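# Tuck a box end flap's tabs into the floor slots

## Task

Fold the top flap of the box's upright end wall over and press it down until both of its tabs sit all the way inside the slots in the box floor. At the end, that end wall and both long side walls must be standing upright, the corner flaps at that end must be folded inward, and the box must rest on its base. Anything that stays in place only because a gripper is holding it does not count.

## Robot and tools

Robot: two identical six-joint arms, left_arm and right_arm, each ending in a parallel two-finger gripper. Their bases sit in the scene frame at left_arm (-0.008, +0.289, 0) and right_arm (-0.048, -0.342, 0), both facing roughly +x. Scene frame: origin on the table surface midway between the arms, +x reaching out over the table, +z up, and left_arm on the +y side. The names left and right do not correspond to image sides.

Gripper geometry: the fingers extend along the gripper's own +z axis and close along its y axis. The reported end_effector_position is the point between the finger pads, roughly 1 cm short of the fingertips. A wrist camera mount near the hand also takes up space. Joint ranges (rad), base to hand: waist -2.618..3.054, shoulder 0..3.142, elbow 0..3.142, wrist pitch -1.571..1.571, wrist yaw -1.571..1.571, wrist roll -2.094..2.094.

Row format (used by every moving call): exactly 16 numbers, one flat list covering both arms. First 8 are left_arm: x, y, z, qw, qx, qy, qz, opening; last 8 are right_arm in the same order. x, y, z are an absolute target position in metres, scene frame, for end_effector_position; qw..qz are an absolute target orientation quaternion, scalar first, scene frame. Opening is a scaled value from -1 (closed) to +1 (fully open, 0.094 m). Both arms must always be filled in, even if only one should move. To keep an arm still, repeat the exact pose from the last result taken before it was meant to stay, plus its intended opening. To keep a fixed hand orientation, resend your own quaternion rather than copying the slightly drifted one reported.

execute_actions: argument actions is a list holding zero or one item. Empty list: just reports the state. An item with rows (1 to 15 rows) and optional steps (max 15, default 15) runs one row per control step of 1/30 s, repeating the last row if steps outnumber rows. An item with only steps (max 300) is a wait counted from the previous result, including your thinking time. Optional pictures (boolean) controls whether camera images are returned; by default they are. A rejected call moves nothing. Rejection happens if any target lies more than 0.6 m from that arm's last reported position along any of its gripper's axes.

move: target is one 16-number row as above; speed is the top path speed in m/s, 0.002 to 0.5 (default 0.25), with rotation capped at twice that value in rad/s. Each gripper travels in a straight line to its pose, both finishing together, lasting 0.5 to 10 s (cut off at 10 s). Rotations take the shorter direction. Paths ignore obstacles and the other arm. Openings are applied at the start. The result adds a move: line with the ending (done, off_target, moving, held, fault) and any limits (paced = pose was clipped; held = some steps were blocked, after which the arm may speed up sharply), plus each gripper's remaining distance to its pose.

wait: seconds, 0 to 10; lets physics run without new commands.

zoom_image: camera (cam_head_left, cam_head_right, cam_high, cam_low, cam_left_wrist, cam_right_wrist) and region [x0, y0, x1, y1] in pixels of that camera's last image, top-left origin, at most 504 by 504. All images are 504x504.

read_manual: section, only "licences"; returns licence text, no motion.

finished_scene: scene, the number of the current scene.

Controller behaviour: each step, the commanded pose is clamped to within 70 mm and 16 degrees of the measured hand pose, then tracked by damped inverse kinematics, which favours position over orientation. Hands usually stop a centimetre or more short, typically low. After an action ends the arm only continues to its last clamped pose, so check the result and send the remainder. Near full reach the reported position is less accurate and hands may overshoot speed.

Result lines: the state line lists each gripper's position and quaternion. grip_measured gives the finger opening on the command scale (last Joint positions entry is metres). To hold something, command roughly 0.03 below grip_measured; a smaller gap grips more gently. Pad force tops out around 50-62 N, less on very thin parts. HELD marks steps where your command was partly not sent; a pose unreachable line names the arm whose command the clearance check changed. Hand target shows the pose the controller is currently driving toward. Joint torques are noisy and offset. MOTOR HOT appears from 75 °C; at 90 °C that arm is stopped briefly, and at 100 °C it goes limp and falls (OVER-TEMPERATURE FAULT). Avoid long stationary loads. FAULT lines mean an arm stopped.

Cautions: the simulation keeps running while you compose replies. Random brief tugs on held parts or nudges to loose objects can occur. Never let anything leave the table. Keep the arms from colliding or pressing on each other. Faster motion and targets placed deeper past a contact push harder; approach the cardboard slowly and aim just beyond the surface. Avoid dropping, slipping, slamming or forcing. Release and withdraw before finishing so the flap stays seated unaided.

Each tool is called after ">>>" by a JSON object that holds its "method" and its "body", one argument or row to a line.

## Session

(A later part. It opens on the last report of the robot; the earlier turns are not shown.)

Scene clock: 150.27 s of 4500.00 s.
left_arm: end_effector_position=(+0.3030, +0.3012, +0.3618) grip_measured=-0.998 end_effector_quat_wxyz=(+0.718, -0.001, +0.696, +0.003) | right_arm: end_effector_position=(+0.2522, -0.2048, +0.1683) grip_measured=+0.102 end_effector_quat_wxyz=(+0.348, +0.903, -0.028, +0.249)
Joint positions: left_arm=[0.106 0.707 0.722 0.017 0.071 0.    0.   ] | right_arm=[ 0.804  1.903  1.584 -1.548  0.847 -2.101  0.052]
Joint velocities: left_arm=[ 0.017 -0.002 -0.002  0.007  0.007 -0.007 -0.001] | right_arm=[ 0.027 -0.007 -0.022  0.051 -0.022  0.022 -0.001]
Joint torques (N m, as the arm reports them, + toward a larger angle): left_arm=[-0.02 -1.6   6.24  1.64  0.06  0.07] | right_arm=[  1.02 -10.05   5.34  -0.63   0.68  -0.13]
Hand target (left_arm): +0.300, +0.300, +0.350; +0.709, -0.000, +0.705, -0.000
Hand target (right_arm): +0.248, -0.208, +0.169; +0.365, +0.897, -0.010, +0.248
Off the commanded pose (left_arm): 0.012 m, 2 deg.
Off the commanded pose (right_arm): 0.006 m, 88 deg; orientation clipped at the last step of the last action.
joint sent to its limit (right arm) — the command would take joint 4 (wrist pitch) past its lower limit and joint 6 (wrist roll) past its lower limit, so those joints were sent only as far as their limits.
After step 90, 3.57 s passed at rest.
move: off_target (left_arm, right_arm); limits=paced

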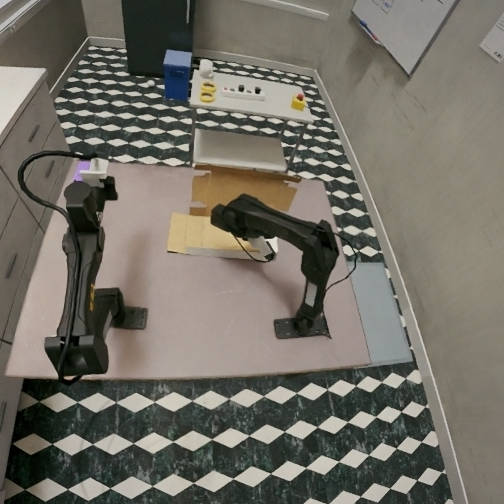

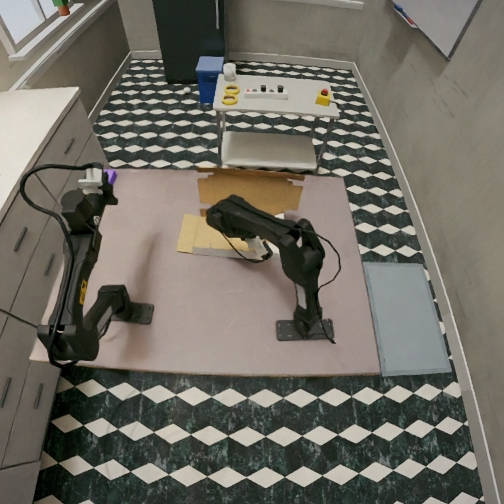

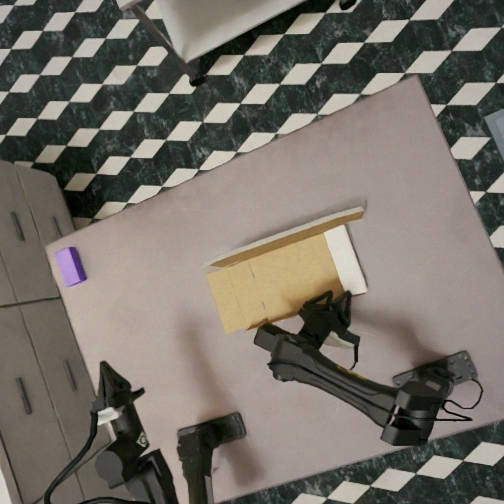

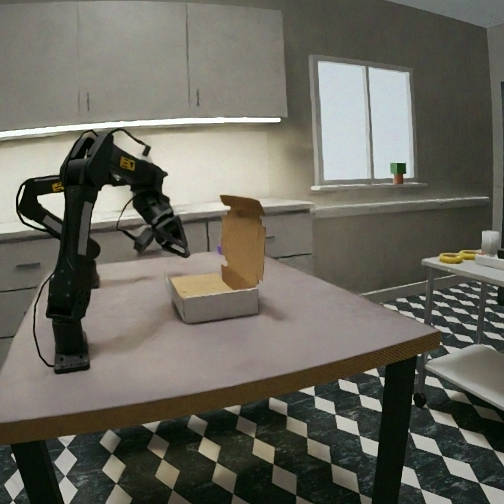

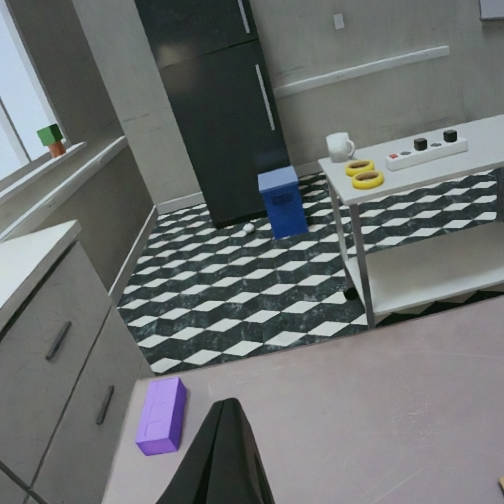

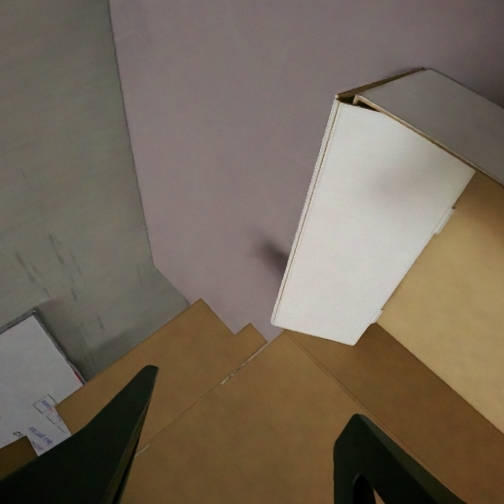

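>>> {"method": "move", "body": {
  "target": [0.3,0.3,0.35,0.709,0,0.705,0,-1,0.25,-0.21,0.17,0,0.6,-0.8,0,0.1]
}}

>>> {"method": "move", "body": {
  "target": [0.3,0.3,0.35,0.709,0,0.705,0,-1,0.27,-0.222,0.12,-0.12,-0.13,-0.984,0,0.1]
}}

Scene clock: 159.50 s of 4500.00 s.
left_arm: end_effector_position=(+0.3030, +0.3012, +0.3618) grip_measured=-0.998 end_effector_quat_wxyz=(+0.718, -0.001, +0.696, +0.003) | right_arm: end_effector_position=(+0.2538, -0.2097, +0.1690) grip_measured=+0.102 end_effector_quat_wxyz=(-0.001, -0.610, +0.792, -0.007)
Joint positions: left_arm=[0.106 0.707 0.722 0.017 0.071 0.    0.   ] | right_arm=[ 0.381  1.803  1.73  -1.497  0.015 -0.894  0.052]
Joint velocities: left_arm=[-0.012  0.012 -0.017  0.081 -0.007  0.007 -0.   ] | right_arm=[ 0.007  0.007  0.007 -0.007  0.022 -0.007  0.   ]
Joint torques (N m, as the arm reports them, + toward a larger angle): left_arm=[ 0.   -1.53  6.23  1.62  0.06  0.06] | right_arm=[ -0.78 -10.81   5.84   0.14  -0.19   0.06]
Hand target (left_arm): +0.300, +0.300, +0.350; +0.709, -0.000, +0.705, -0.000
Hand target (right_arm): +0.252, -0.211, +0.171; +0.006, -0.603, +0.798, -0.002
Off the commanded pose (left_arm): 0.012 m, 2 deg.
Off the commanded pose (right_arm): 0.004 m, 2 deg.
After step 90, 1.80 s passed at rest.
move: off_target (left_arm)

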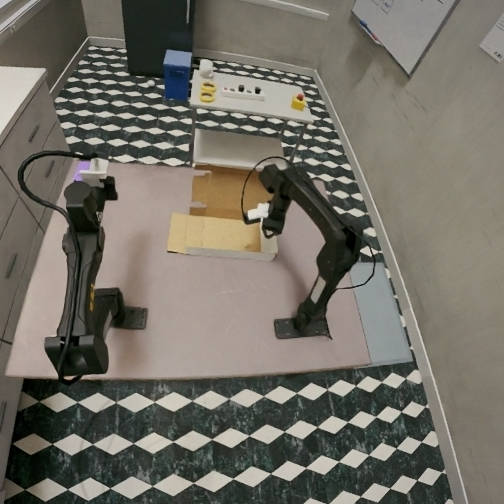

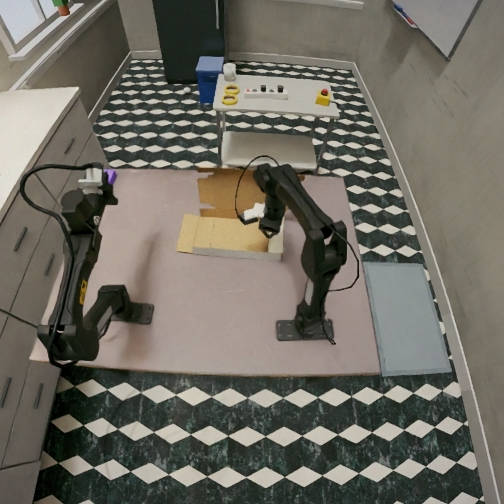

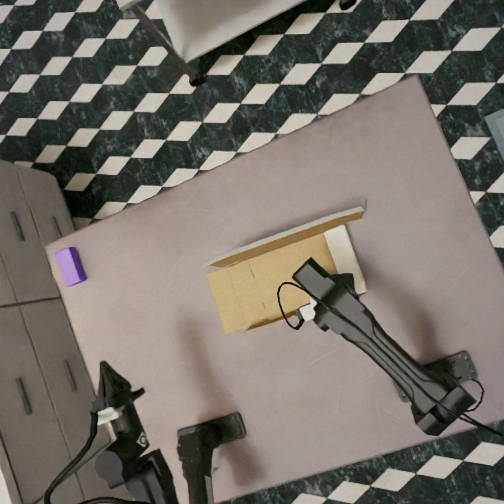

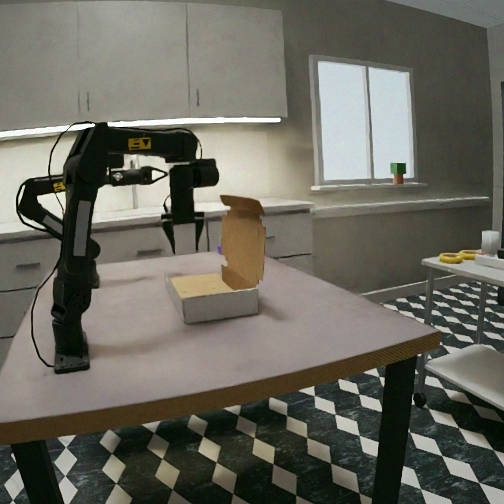

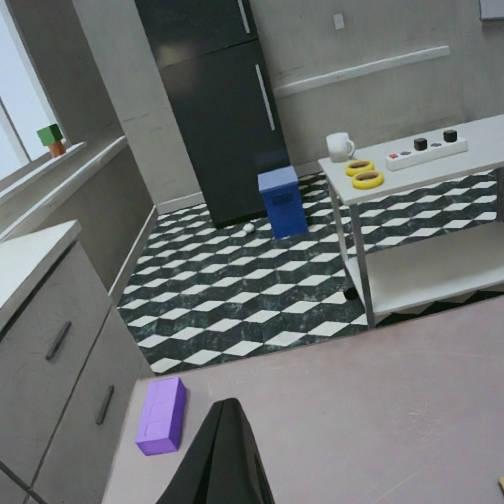

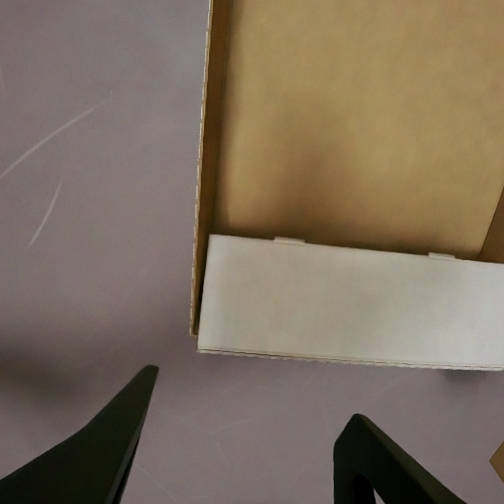

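Scene clock: 163.27 s of 4500.00 s.
left_arm: end_effector_position=(+0.3030, +0.3012, +0.3618) grip_measured=-0.998 end_effector_quat_wxyz=(+0.718, -0.001, +0.696, +0.003) | right_arm: end_effector_position=(+0.2727, -0.2225, +0.1174) grip_measured=+0.102 end_effector_quat_wxyz=(+0.109, +0.129, +0.986, -0.002)
Joint positions: left_arm=[0.106 0.707 0.722 0.017 0.071 0.    0.   ] | right_arm=[ 0.377  1.665  1.341 -1.061  0.116  0.664  0.052]
Joint velocities: left_arm=[ 0.022  0.002  0.012  0.037  0.007 -0.007  0.   ] | right_arm=[ 0.007  0.007  0.007  0.007  0.125 -0.022 -0.   ]
Joint torques (N m, as the arm reports them, + toward a larger angle): left_arm=[-0.02 -1.57  6.25  1.64  0.04  0.05] | right_arm=[  1.02 -10.08   6.4    0.53   0.21   0.05]
Hand target (left_arm): +0.300, +0.300, +0.350; +0.709, -0.000, +0.705, -0.000
Hand target (right_arm): +0.270, -0.222, +0.121; +0.120, +0.130, +0.984, -0.002
Off the commanded pose (left_arm): 0.012 m, 2 deg.
Off the commanded pose (right_arm): 0.004 m, 1 deg.
move: off_target (left_arm)

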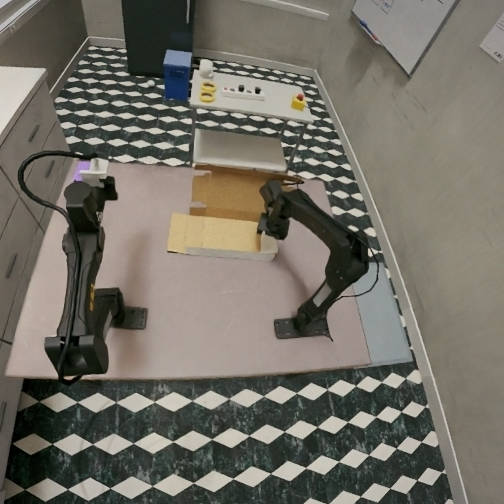

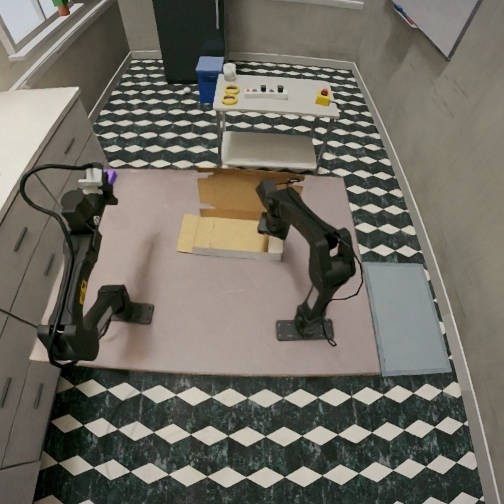

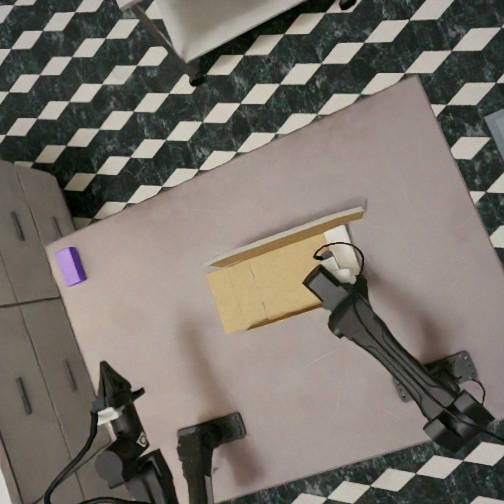

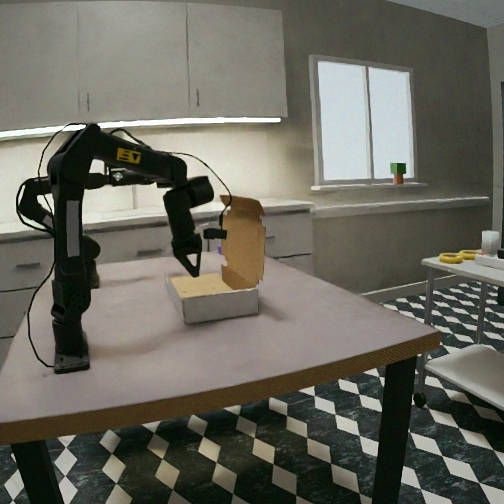

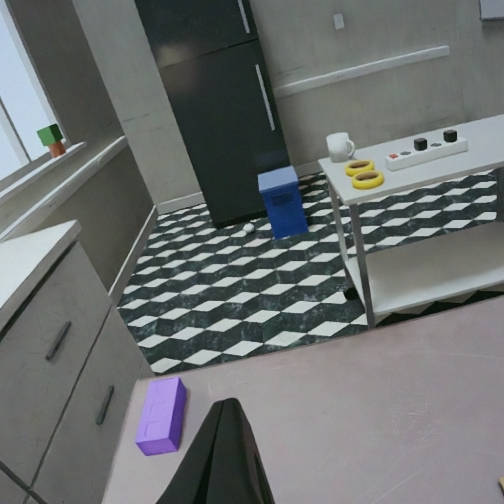

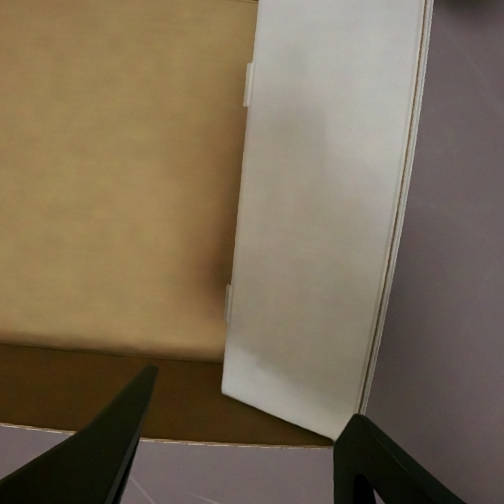

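>>> {"method": "move", "body": {
  "target": [0.3,0.3,0.35,0.709,0,0.705,0,-1,0.298,-0.248,0.095,-0.14,-0.10,-0.985,0,0.0],
  "speed": 0.08
}}

Scene clock: 170.43 s of 4500.00 s.
left_arm: end_effector_position=(+0.3030, +0.3012, +0.3618) grip_measured=-0.998 end_effector_quat_wxyz=(+0.718, -0.001, +0.696, +0.003) | right_arm: end_effector_position=(+0.2996, -0.2453, +0.1030) grip_measured=+0.002 end_effector_quat_wxyz=(+0.148, +0.101, +0.984, +0.003)
Joint positions: left_arm=[0.106 0.707 0.722 0.017 0.071 0.    0.   ] | right_arm=[ 0.289  1.665  1.264 -0.897  0.117  0.516  0.047]
Joint velocities: left_arm=[ 0.012  0.012  0.012 -0.007  0.066 -0.051 -0.   ] | right_arm=[-0.007 -0.002  0.002 -0.037 -0.022  0.022 -0.001]
Joint torques (N m, as the arm reports them, + toward a larger angle): left_arm=[-0.05 -1.53  6.27  1.64  0.06  0.05] | right_arm=[-0.73 -7.36  6.56  0.7   0.03 -0.13]
Hand target (left_arm): +0.300, +0.300, +0.350; +0.709, -0.000, +0.705, -0.000
Hand target (right_arm): +0.298, -0.249, +0.095; +0.140, +0.100, +0.985, -0.001
Off the commanded pose (left_arm): 0.012 m, 2 deg.
Off the commanded pose (right_arm): 0.009 m, 1 deg.
After step 90, 3.10 s passed at rest.
move: off_target (left_arm)

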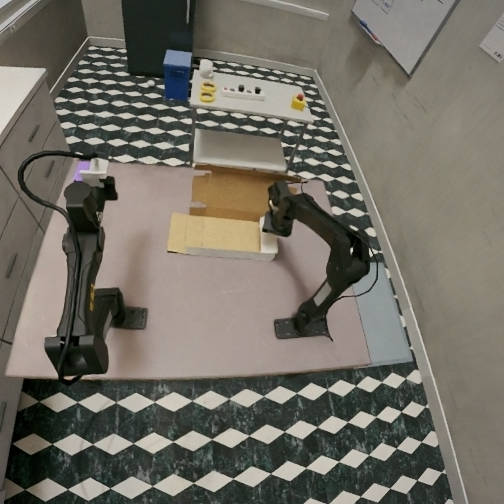

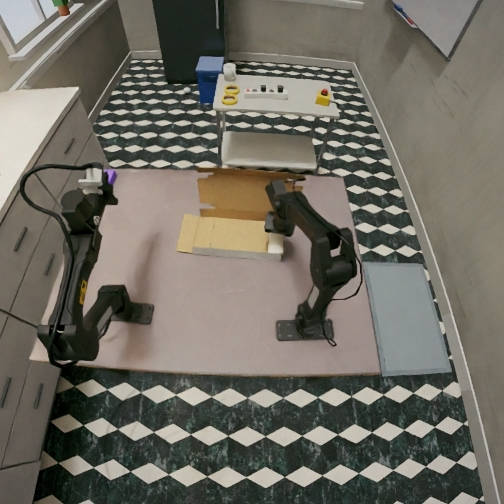

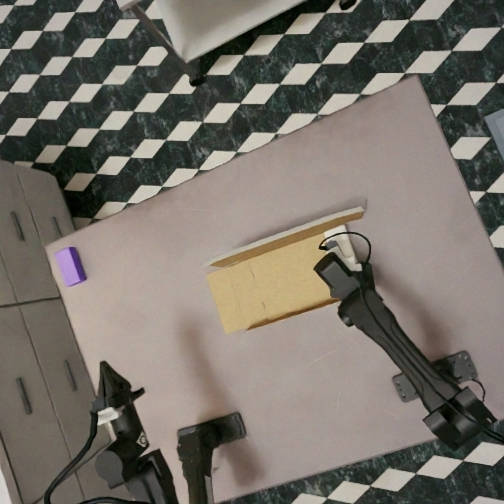

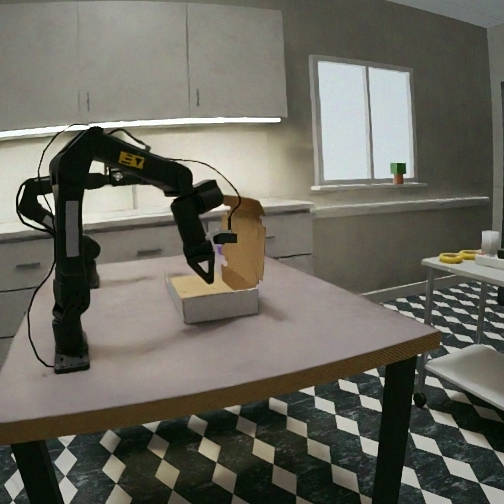

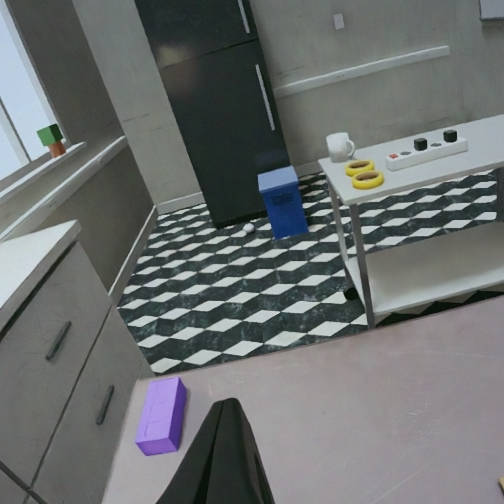

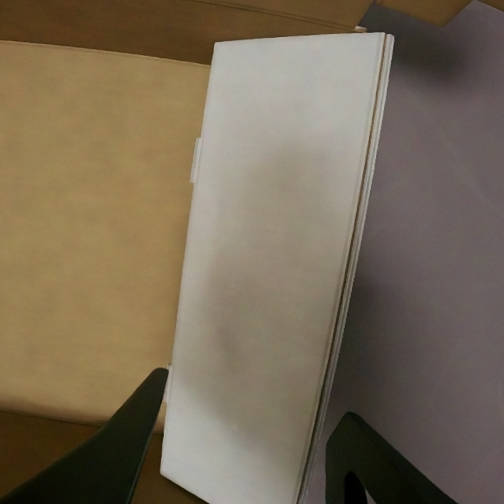

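>>> {"method": "move", "body": {
  "target": [0.3,0.3,0.35,0.709,0,0.705,0,-1,0.308,-0.257,0.075,-0.14,-0.16,-0.977,0,0.0],
  "speed": 0.05
}}

Scene clock: 176.53 s of 4500.00 s.
left_arm: end_effector_position=(+0.3030, +0.3012, +0.3618) grip_measured=-0.998 end_effector_quat_wxyz=(+0.718, -0.001, +0.696, +0.003) | right_arm: end_effector_position=(+0.3094, -0.2520, +0.0828) grip_measured=+0.002 end_effector_quat_wxyz=(+0.146, +0.150, +0.978, +0.005)
Joint positions: left_arm=[0.106 0.707 0.722 0.017 0.071 0.    0.   ] | right_arm=[ 0.263  1.712  1.237 -0.826  0.117  0.59   0.047]
Joint velocities: left_arm=[ 0.002 -0.007 -0.027 -0.066  0.022  0.022 -0.001] | right_arm=[ 0.007 -0.002 -0.007  0.037 -0.007 -0.051  0.   ]
Joint torques (N m, as the arm reports them, + toward a larger angle): left_arm=[ 0.   -1.45  6.27  1.67  0.05  0.04] | right_arm=[-0.91 -7.7   6.52  0.67  0.12  0.07]
Hand target (left_arm): +0.300, +0.300, +0.350; +0.709, -0.000, +0.705, -0.000
Hand target (right_arm): +0.308, -0.257, +0.075; +0.140, +0.160, +0.977, -0.000
Off the commanded pose (left_arm): 0.012 m, 2 deg.
Off the commanded pose (right_arm): 0.009 m, 1 deg.
After step 90, 1.63 s passed at rest.
move: off_target (left_arm)

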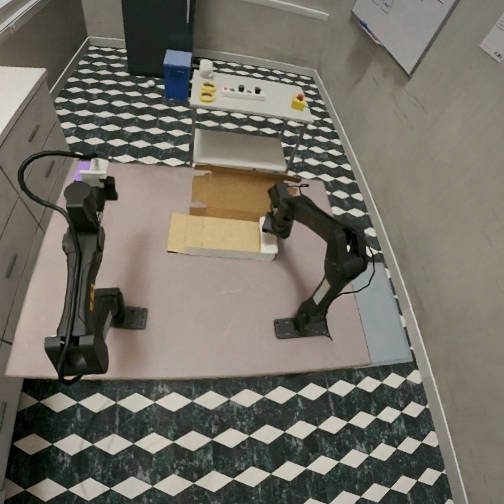

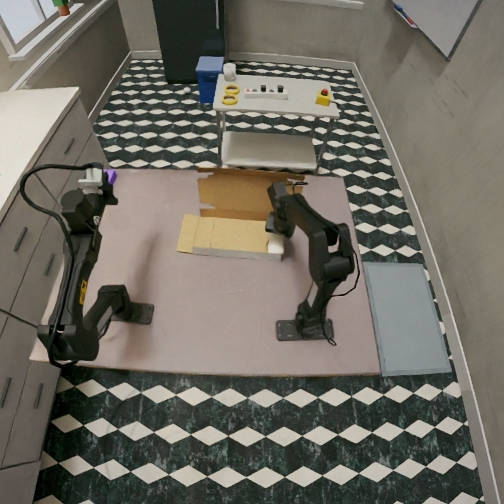

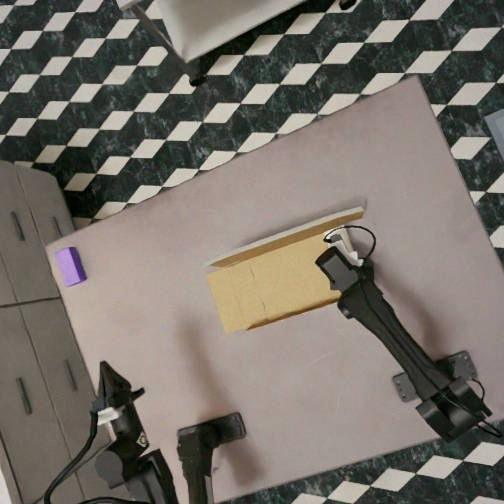

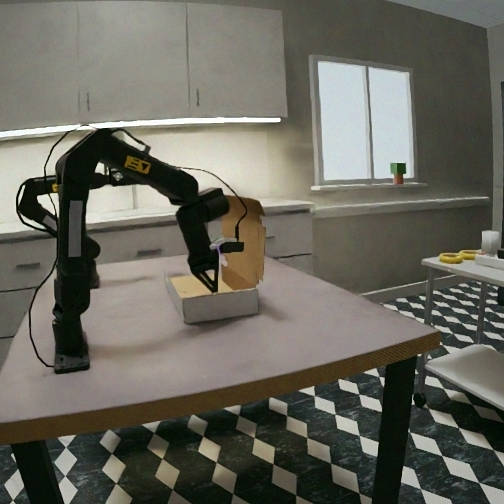

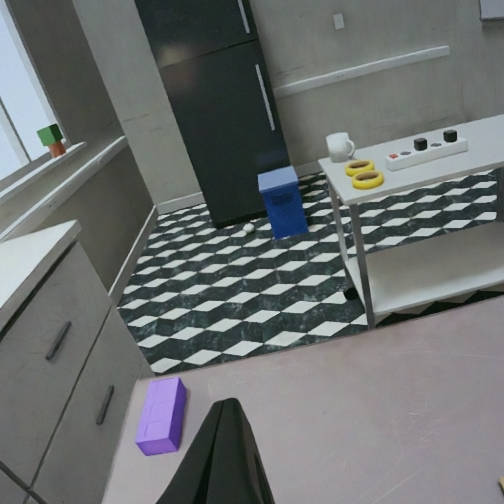

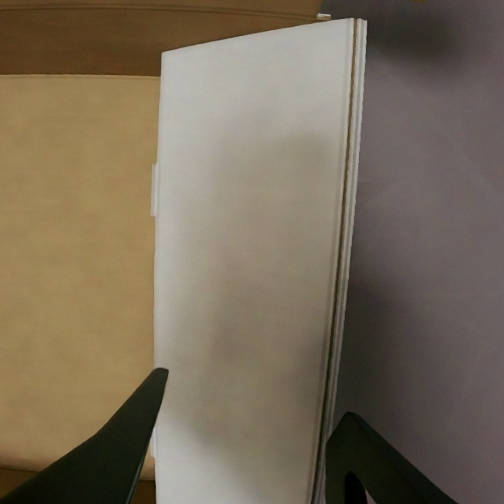

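>>> {"method": "move", "body": {
  "target": [0.3,0.3,0.35,0.709,0,0.705,0,-1,0.308,-0.263,0.045,-0.14,-0.17,-0.975,0,-0.03],
  "speed": 0.03
}}

Scene clock: 186.10 s of 4500.00 s.
left_arm: end_effector_position=(+0.3030, +0.3012, +0.3618) grip_measured=-0.998 end_effector_quat_wxyz=(+0.718, -0.001, +0.696, +0.003) | right_arm: end_effector_position=(+0.3227, -0.2660, +0.0773) grip_measured=-0.028 end_effector_quat_wxyz=(+0.186, +0.167, +0.968, -0.007)
Joint positions: left_arm=[0.106 0.707 0.722 0.017 0.071 0.    0.   ] | right_arm=[ 0.242  1.703  1.179 -0.713  0.172  0.594  0.046]
Joint velocities: left_arm=[-0.017  0.017  0.002  0.037 -0.037 -0.051  0.   ] | right_arm=[-0.002 -0.012 -0.012  0.007  0.022 -0.066 -0.   ]
Joint torques (N m, as the arm reports them, + toward a larger angle): left_arm=[-0.05 -1.57  6.28  1.64  0.    0.03] | right_arm=[-0.49 -4.9   3.56  0.81 -0.57  0.11]
Hand target (left_arm): +0.300, +0.300, +0.350; +0.709, -0.000, +0.705, -0.000
Hand target (right_arm): +0.306, -0.264, +0.047; +0.140, +0.171, +0.975, -0.001
Off the commanded pose (left_arm): 0.012 m, 2 deg.
Off the commanded pose (right_arm): 0.036 m, 5 deg.
After step 90, 4.63 s passed at rest.
move: off_target (left_arm, right_arm)

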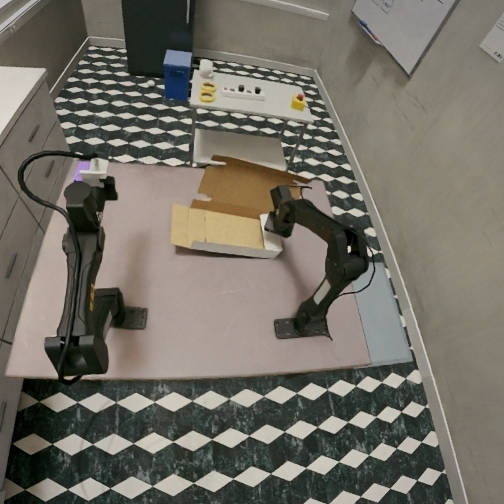

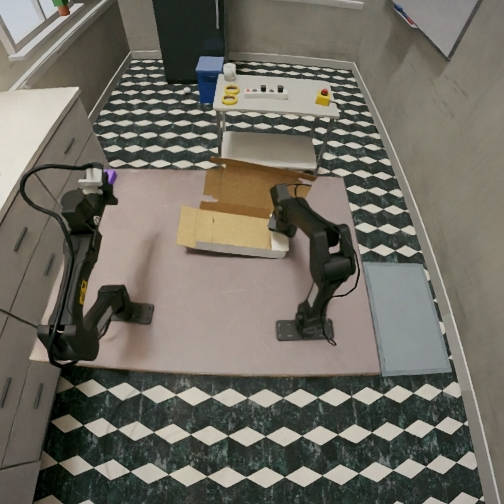

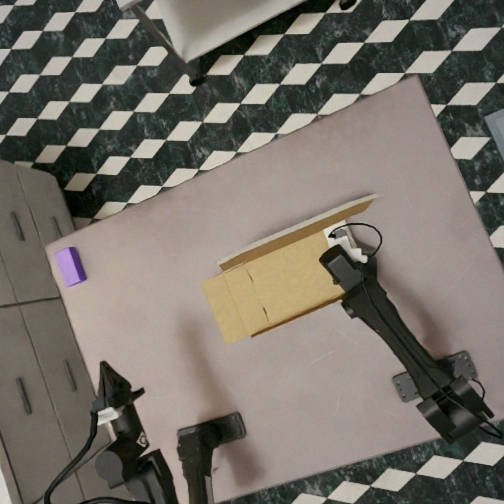

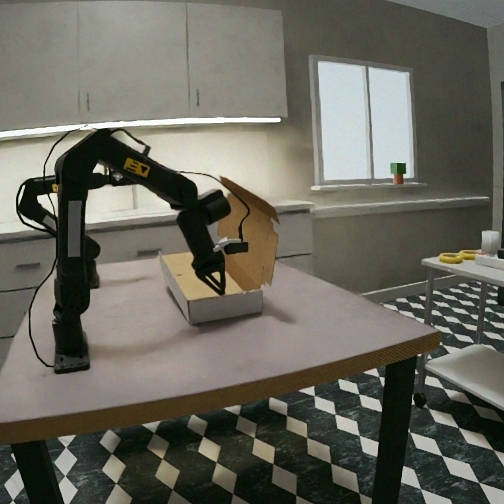

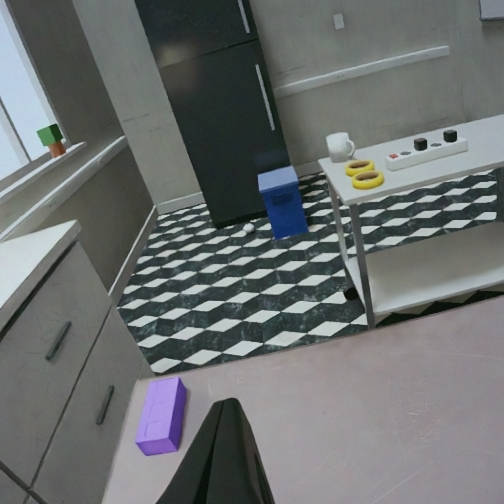

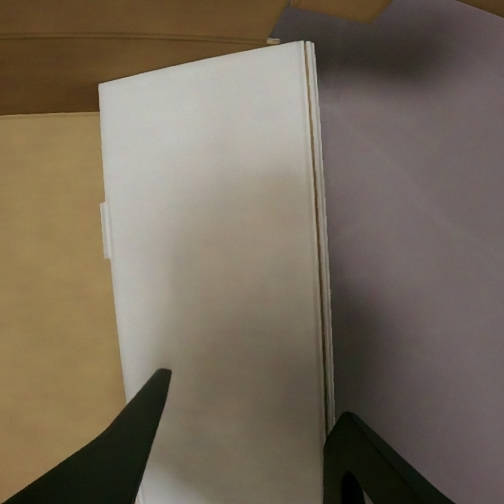

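>>> {"method": "move", "body": {
  "target": [0.3,0.3,0.35,0.709,0,0.705,0,-1,0.305,-0.268,0.095,-0.14,-0.17,-0.975,0,0.0],
  "speed": 0.03
}}

Scene clock: 194.47 s of 4500.00 s.
left_arm: end_effector_position=(+0.3030, +0.3012, +0.3618) grip_measured=-0.998 end_effector_quat_wxyz=(+0.718, -0.001, +0.696, +0.003) | right_arm: end_effector_position=(+0.2992, -0.2669, +0.0809) grip_measured=-0.002 end_effector_quat_wxyz=(+0.128, +0.165, +0.978, -0.008)
Joint positions: left_arm=[0.106 0.707 0.722 0.017 0.071 0.    0.   ] | right_arm=[ 0.234  1.701  1.226 -0.871  0.123  0.594  0.047]
Joint velocities: left_arm=[ 0.002  0.007  0.002 -0.037  0.022 -0.037 -0.001] | right_arm=[-0.002  0.017 -0.002 -0.051  0.037  0.022  0.001]
Joint torques (N m, as the arm reports them, + toward a larger angle): left_arm=[-0.09 -1.57  6.25  1.65  0.07  0.03] | right_arm=[-0.94 -9.85 11.    0.37 -0.01 -0.04]
Hand target (left_arm): +0.300, +0.300, +0.350; +0.709, -0.000, +0.705, -0.000
Hand target (right_arm): +0.305, -0.268, +0.095; +0.140, +0.170, +0.975, +0.000
Off the commanded pose (left_arm): 0.012 m, 2 deg.
Off the commanded pose (right_arm): 0.015 m, 2 deg.
After step 90, 3.43 s passed at rest.
move: off_target (left_arm, right_arm)

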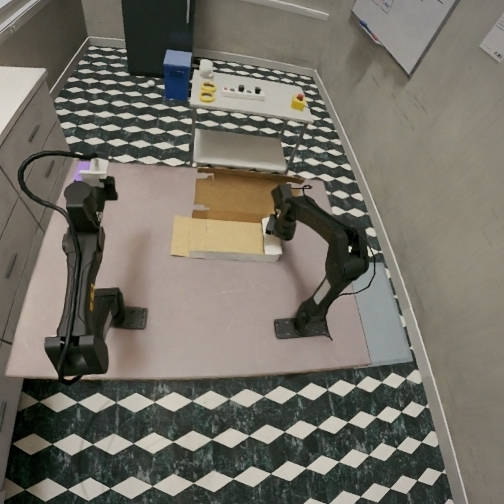

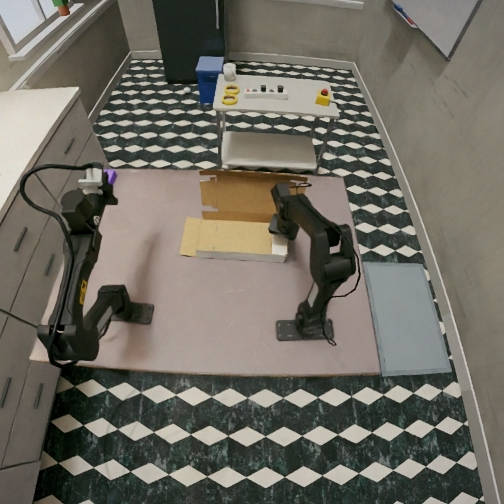

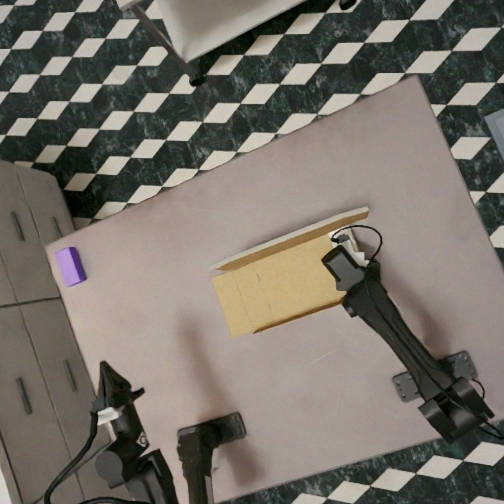

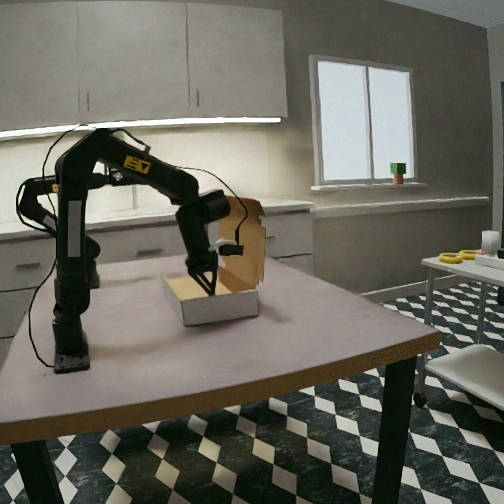

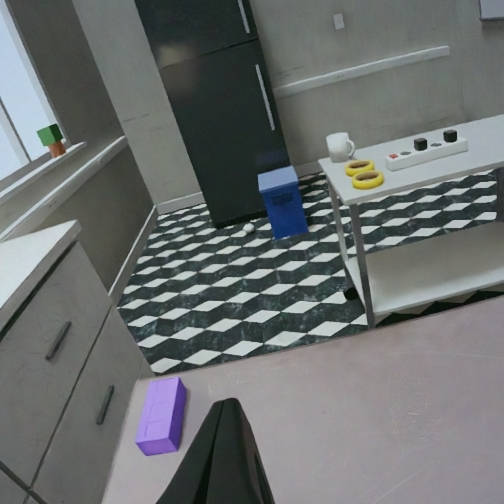

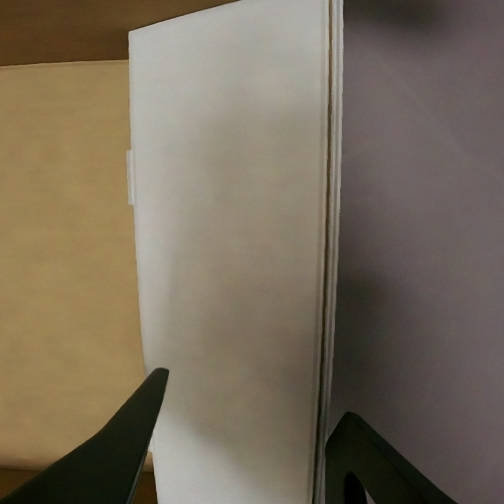

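>>> {"method": "move", "body": {
  "target": [0.3,0.3,0.35,0.709,0,0.705,0,-1,0.308,-0.277,0.105,-0.14,-0.155,-0.978,0,0.22],
  "speed": 0.04
}}

>>> {"method": "move", "body": {
  "target": [0.3,0.3,0.35,0.709,0,0.705,0,-1,0.306,-0.277,0.06,-0.14,-0.155,-0.978,0,0.22],
  "speed": 0.03
}}

Scene clock: 200.07 s of 4500.00 s.
left_arm: end_effector_position=(+0.3030, +0.3012, +0.3618) grip_measured=-0.998 end_effector_quat_wxyz=(+0.718, -0.001, +0.696, +0.003) | right_arm: end_effector_position=(+0.3030, -0.2762, +0.0891) grip_measured=+0.218 end_effector_quat_wxyz=(+0.126, +0.155, +0.980, -0.009)
Joint positions: left_arm=[0.106 0.707 0.722 0.017 0.071 0.    0.   ] | right_arm=[ 0.202  1.701  1.26  -0.904  0.114  0.542  0.057]
Joint velocities: left_arm=[ 0.007 -0.017 -0.012 -0.037 -0.007  0.051  0.   ] | right_arm=[ 0.002  0.007  0.002  0.051  0.022  0.037 -0.   ]
Joint torques (N m, as the arm reports them, + toward a larger angle): left_arm=[-0.09 -1.49  6.27  1.64  0.06  0.03] | right_arm=[ -0.86 -10.43  10.98   0.38  -0.03  -0.12]
Hand target (left_arm): +0.300, +0.300, +0.350; +0.709, -0.000, +0.705, -0.000
Hand target (right_arm): +0.308, -0.277, +0.105; +0.140, +0.155, +0.978, -0.000
Off the commanded pose (left_arm): 0.012 m, 2 deg.
Off the commanded pose (right_arm): 0.017 m, 2 deg.
After step 90, 1.63 s passed at rest.
move: off_target (left_arm, right_arm)

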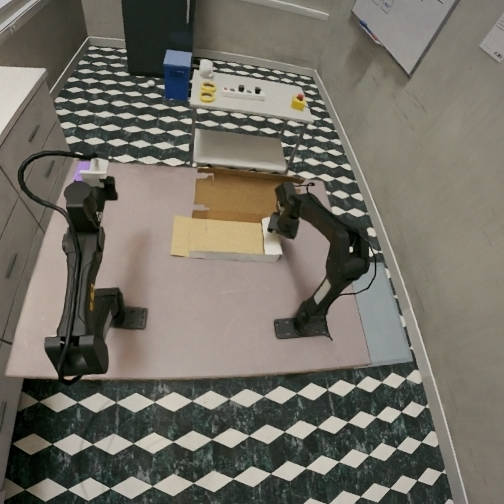

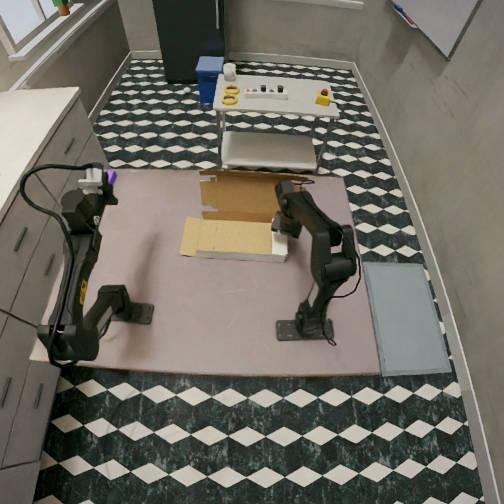

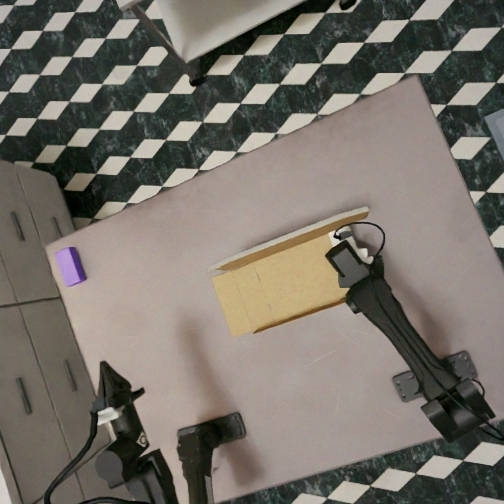

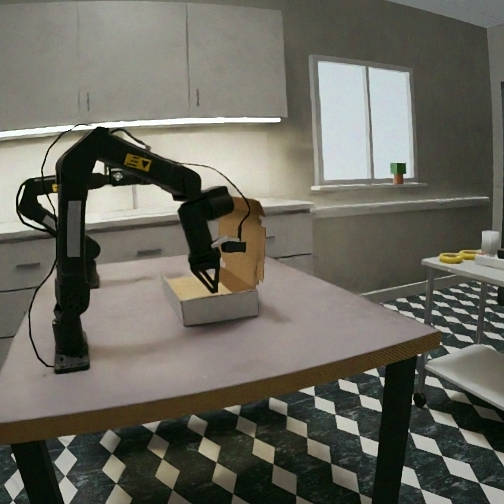

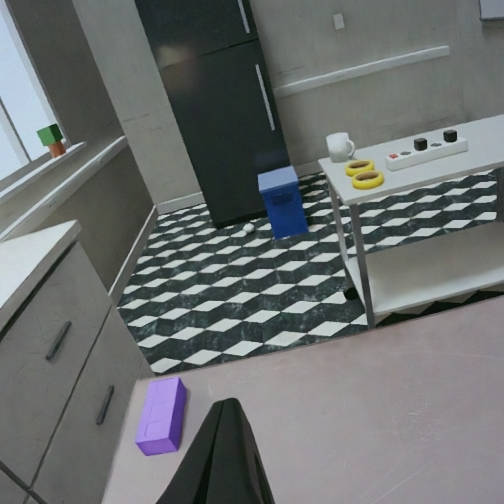

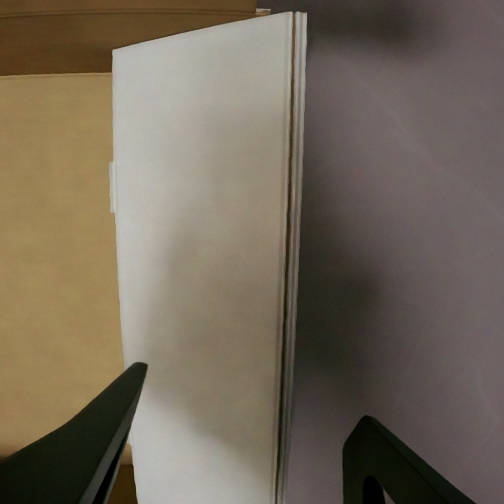

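Scene clock: 201.47 s of 4500.00 s.
left_arm: end_effector_position=(+0.3030, +0.3012, +0.3618) grip_measured=-0.998 end_effector_quat_wxyz=(+0.718, -0.001, +0.696, +0.003) | right_arm: end_effector_position=(+0.3090, -0.2745, +0.0682) grip_measured=+0.218 end_effector_quat_wxyz=(+0.149, +0.156, +0.977, +0.001)
Joint positions: left_arm=[0.106 0.707 0.722 0.017 0.071 0.    0.   ] | right_arm=[ 0.202  1.701  1.162 -0.754  0.113  0.541  0.057]
Joint velocities: left_arm=[ 0.017 -0.017 -0.022  0.022  0.037  0.037 -0.001] | right_arm=[-0.007 -0.002 -0.012 -0.007  0.007 -0.007 -0.   ]
Joint torques (N m, as the arm reports them, + toward a larger angle): left_arm=[-0.01 -1.53  6.19  1.65  0.03  0.05] | right_arm=[-0.7  -7.51  6.44  0.7  -0.03 -0.12]
Hand target (left_arm): +0.300, +0.300, +0.350; +0.709, -0.000, +0.705, -0.000
Hand target (right_arm): +0.306, -0.277, +0.060; +0.140, +0.155, +0.978, -0.000
Off the commanded pose (left_arm): 0.012 m, 2 deg.
Off the commanded pose (right_arm): 0.009 m, 1 deg.
move: off_target (left_arm)

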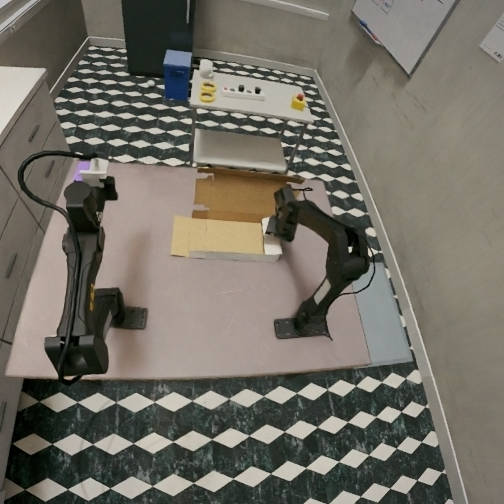

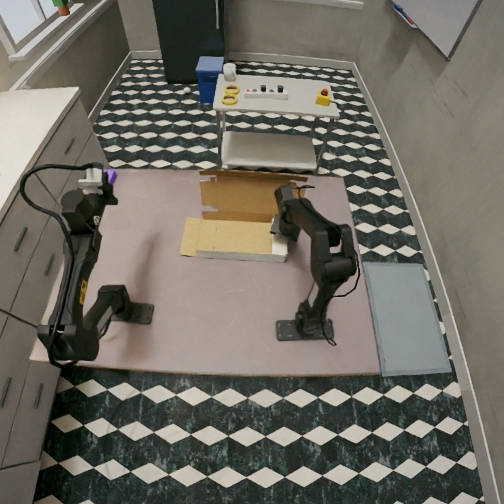

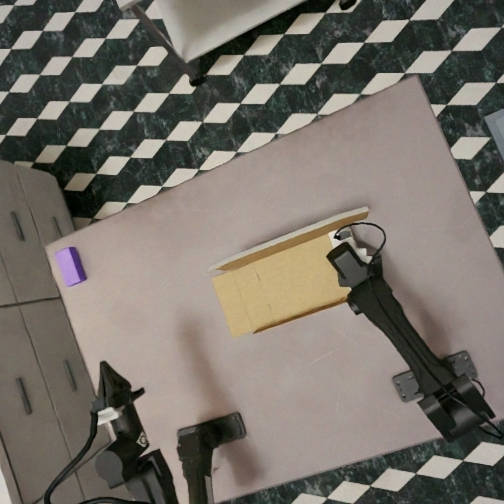

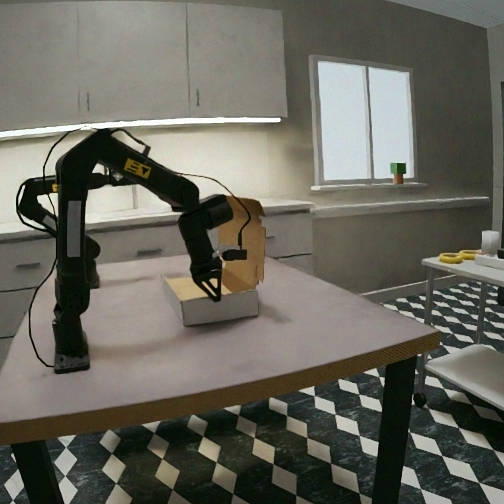

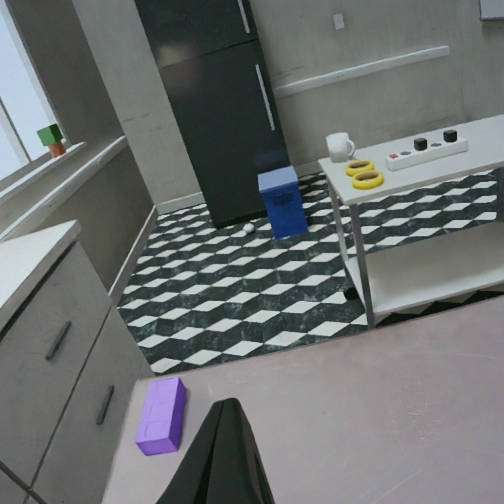

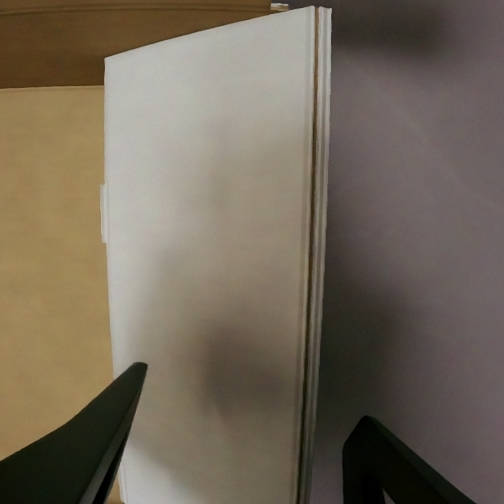

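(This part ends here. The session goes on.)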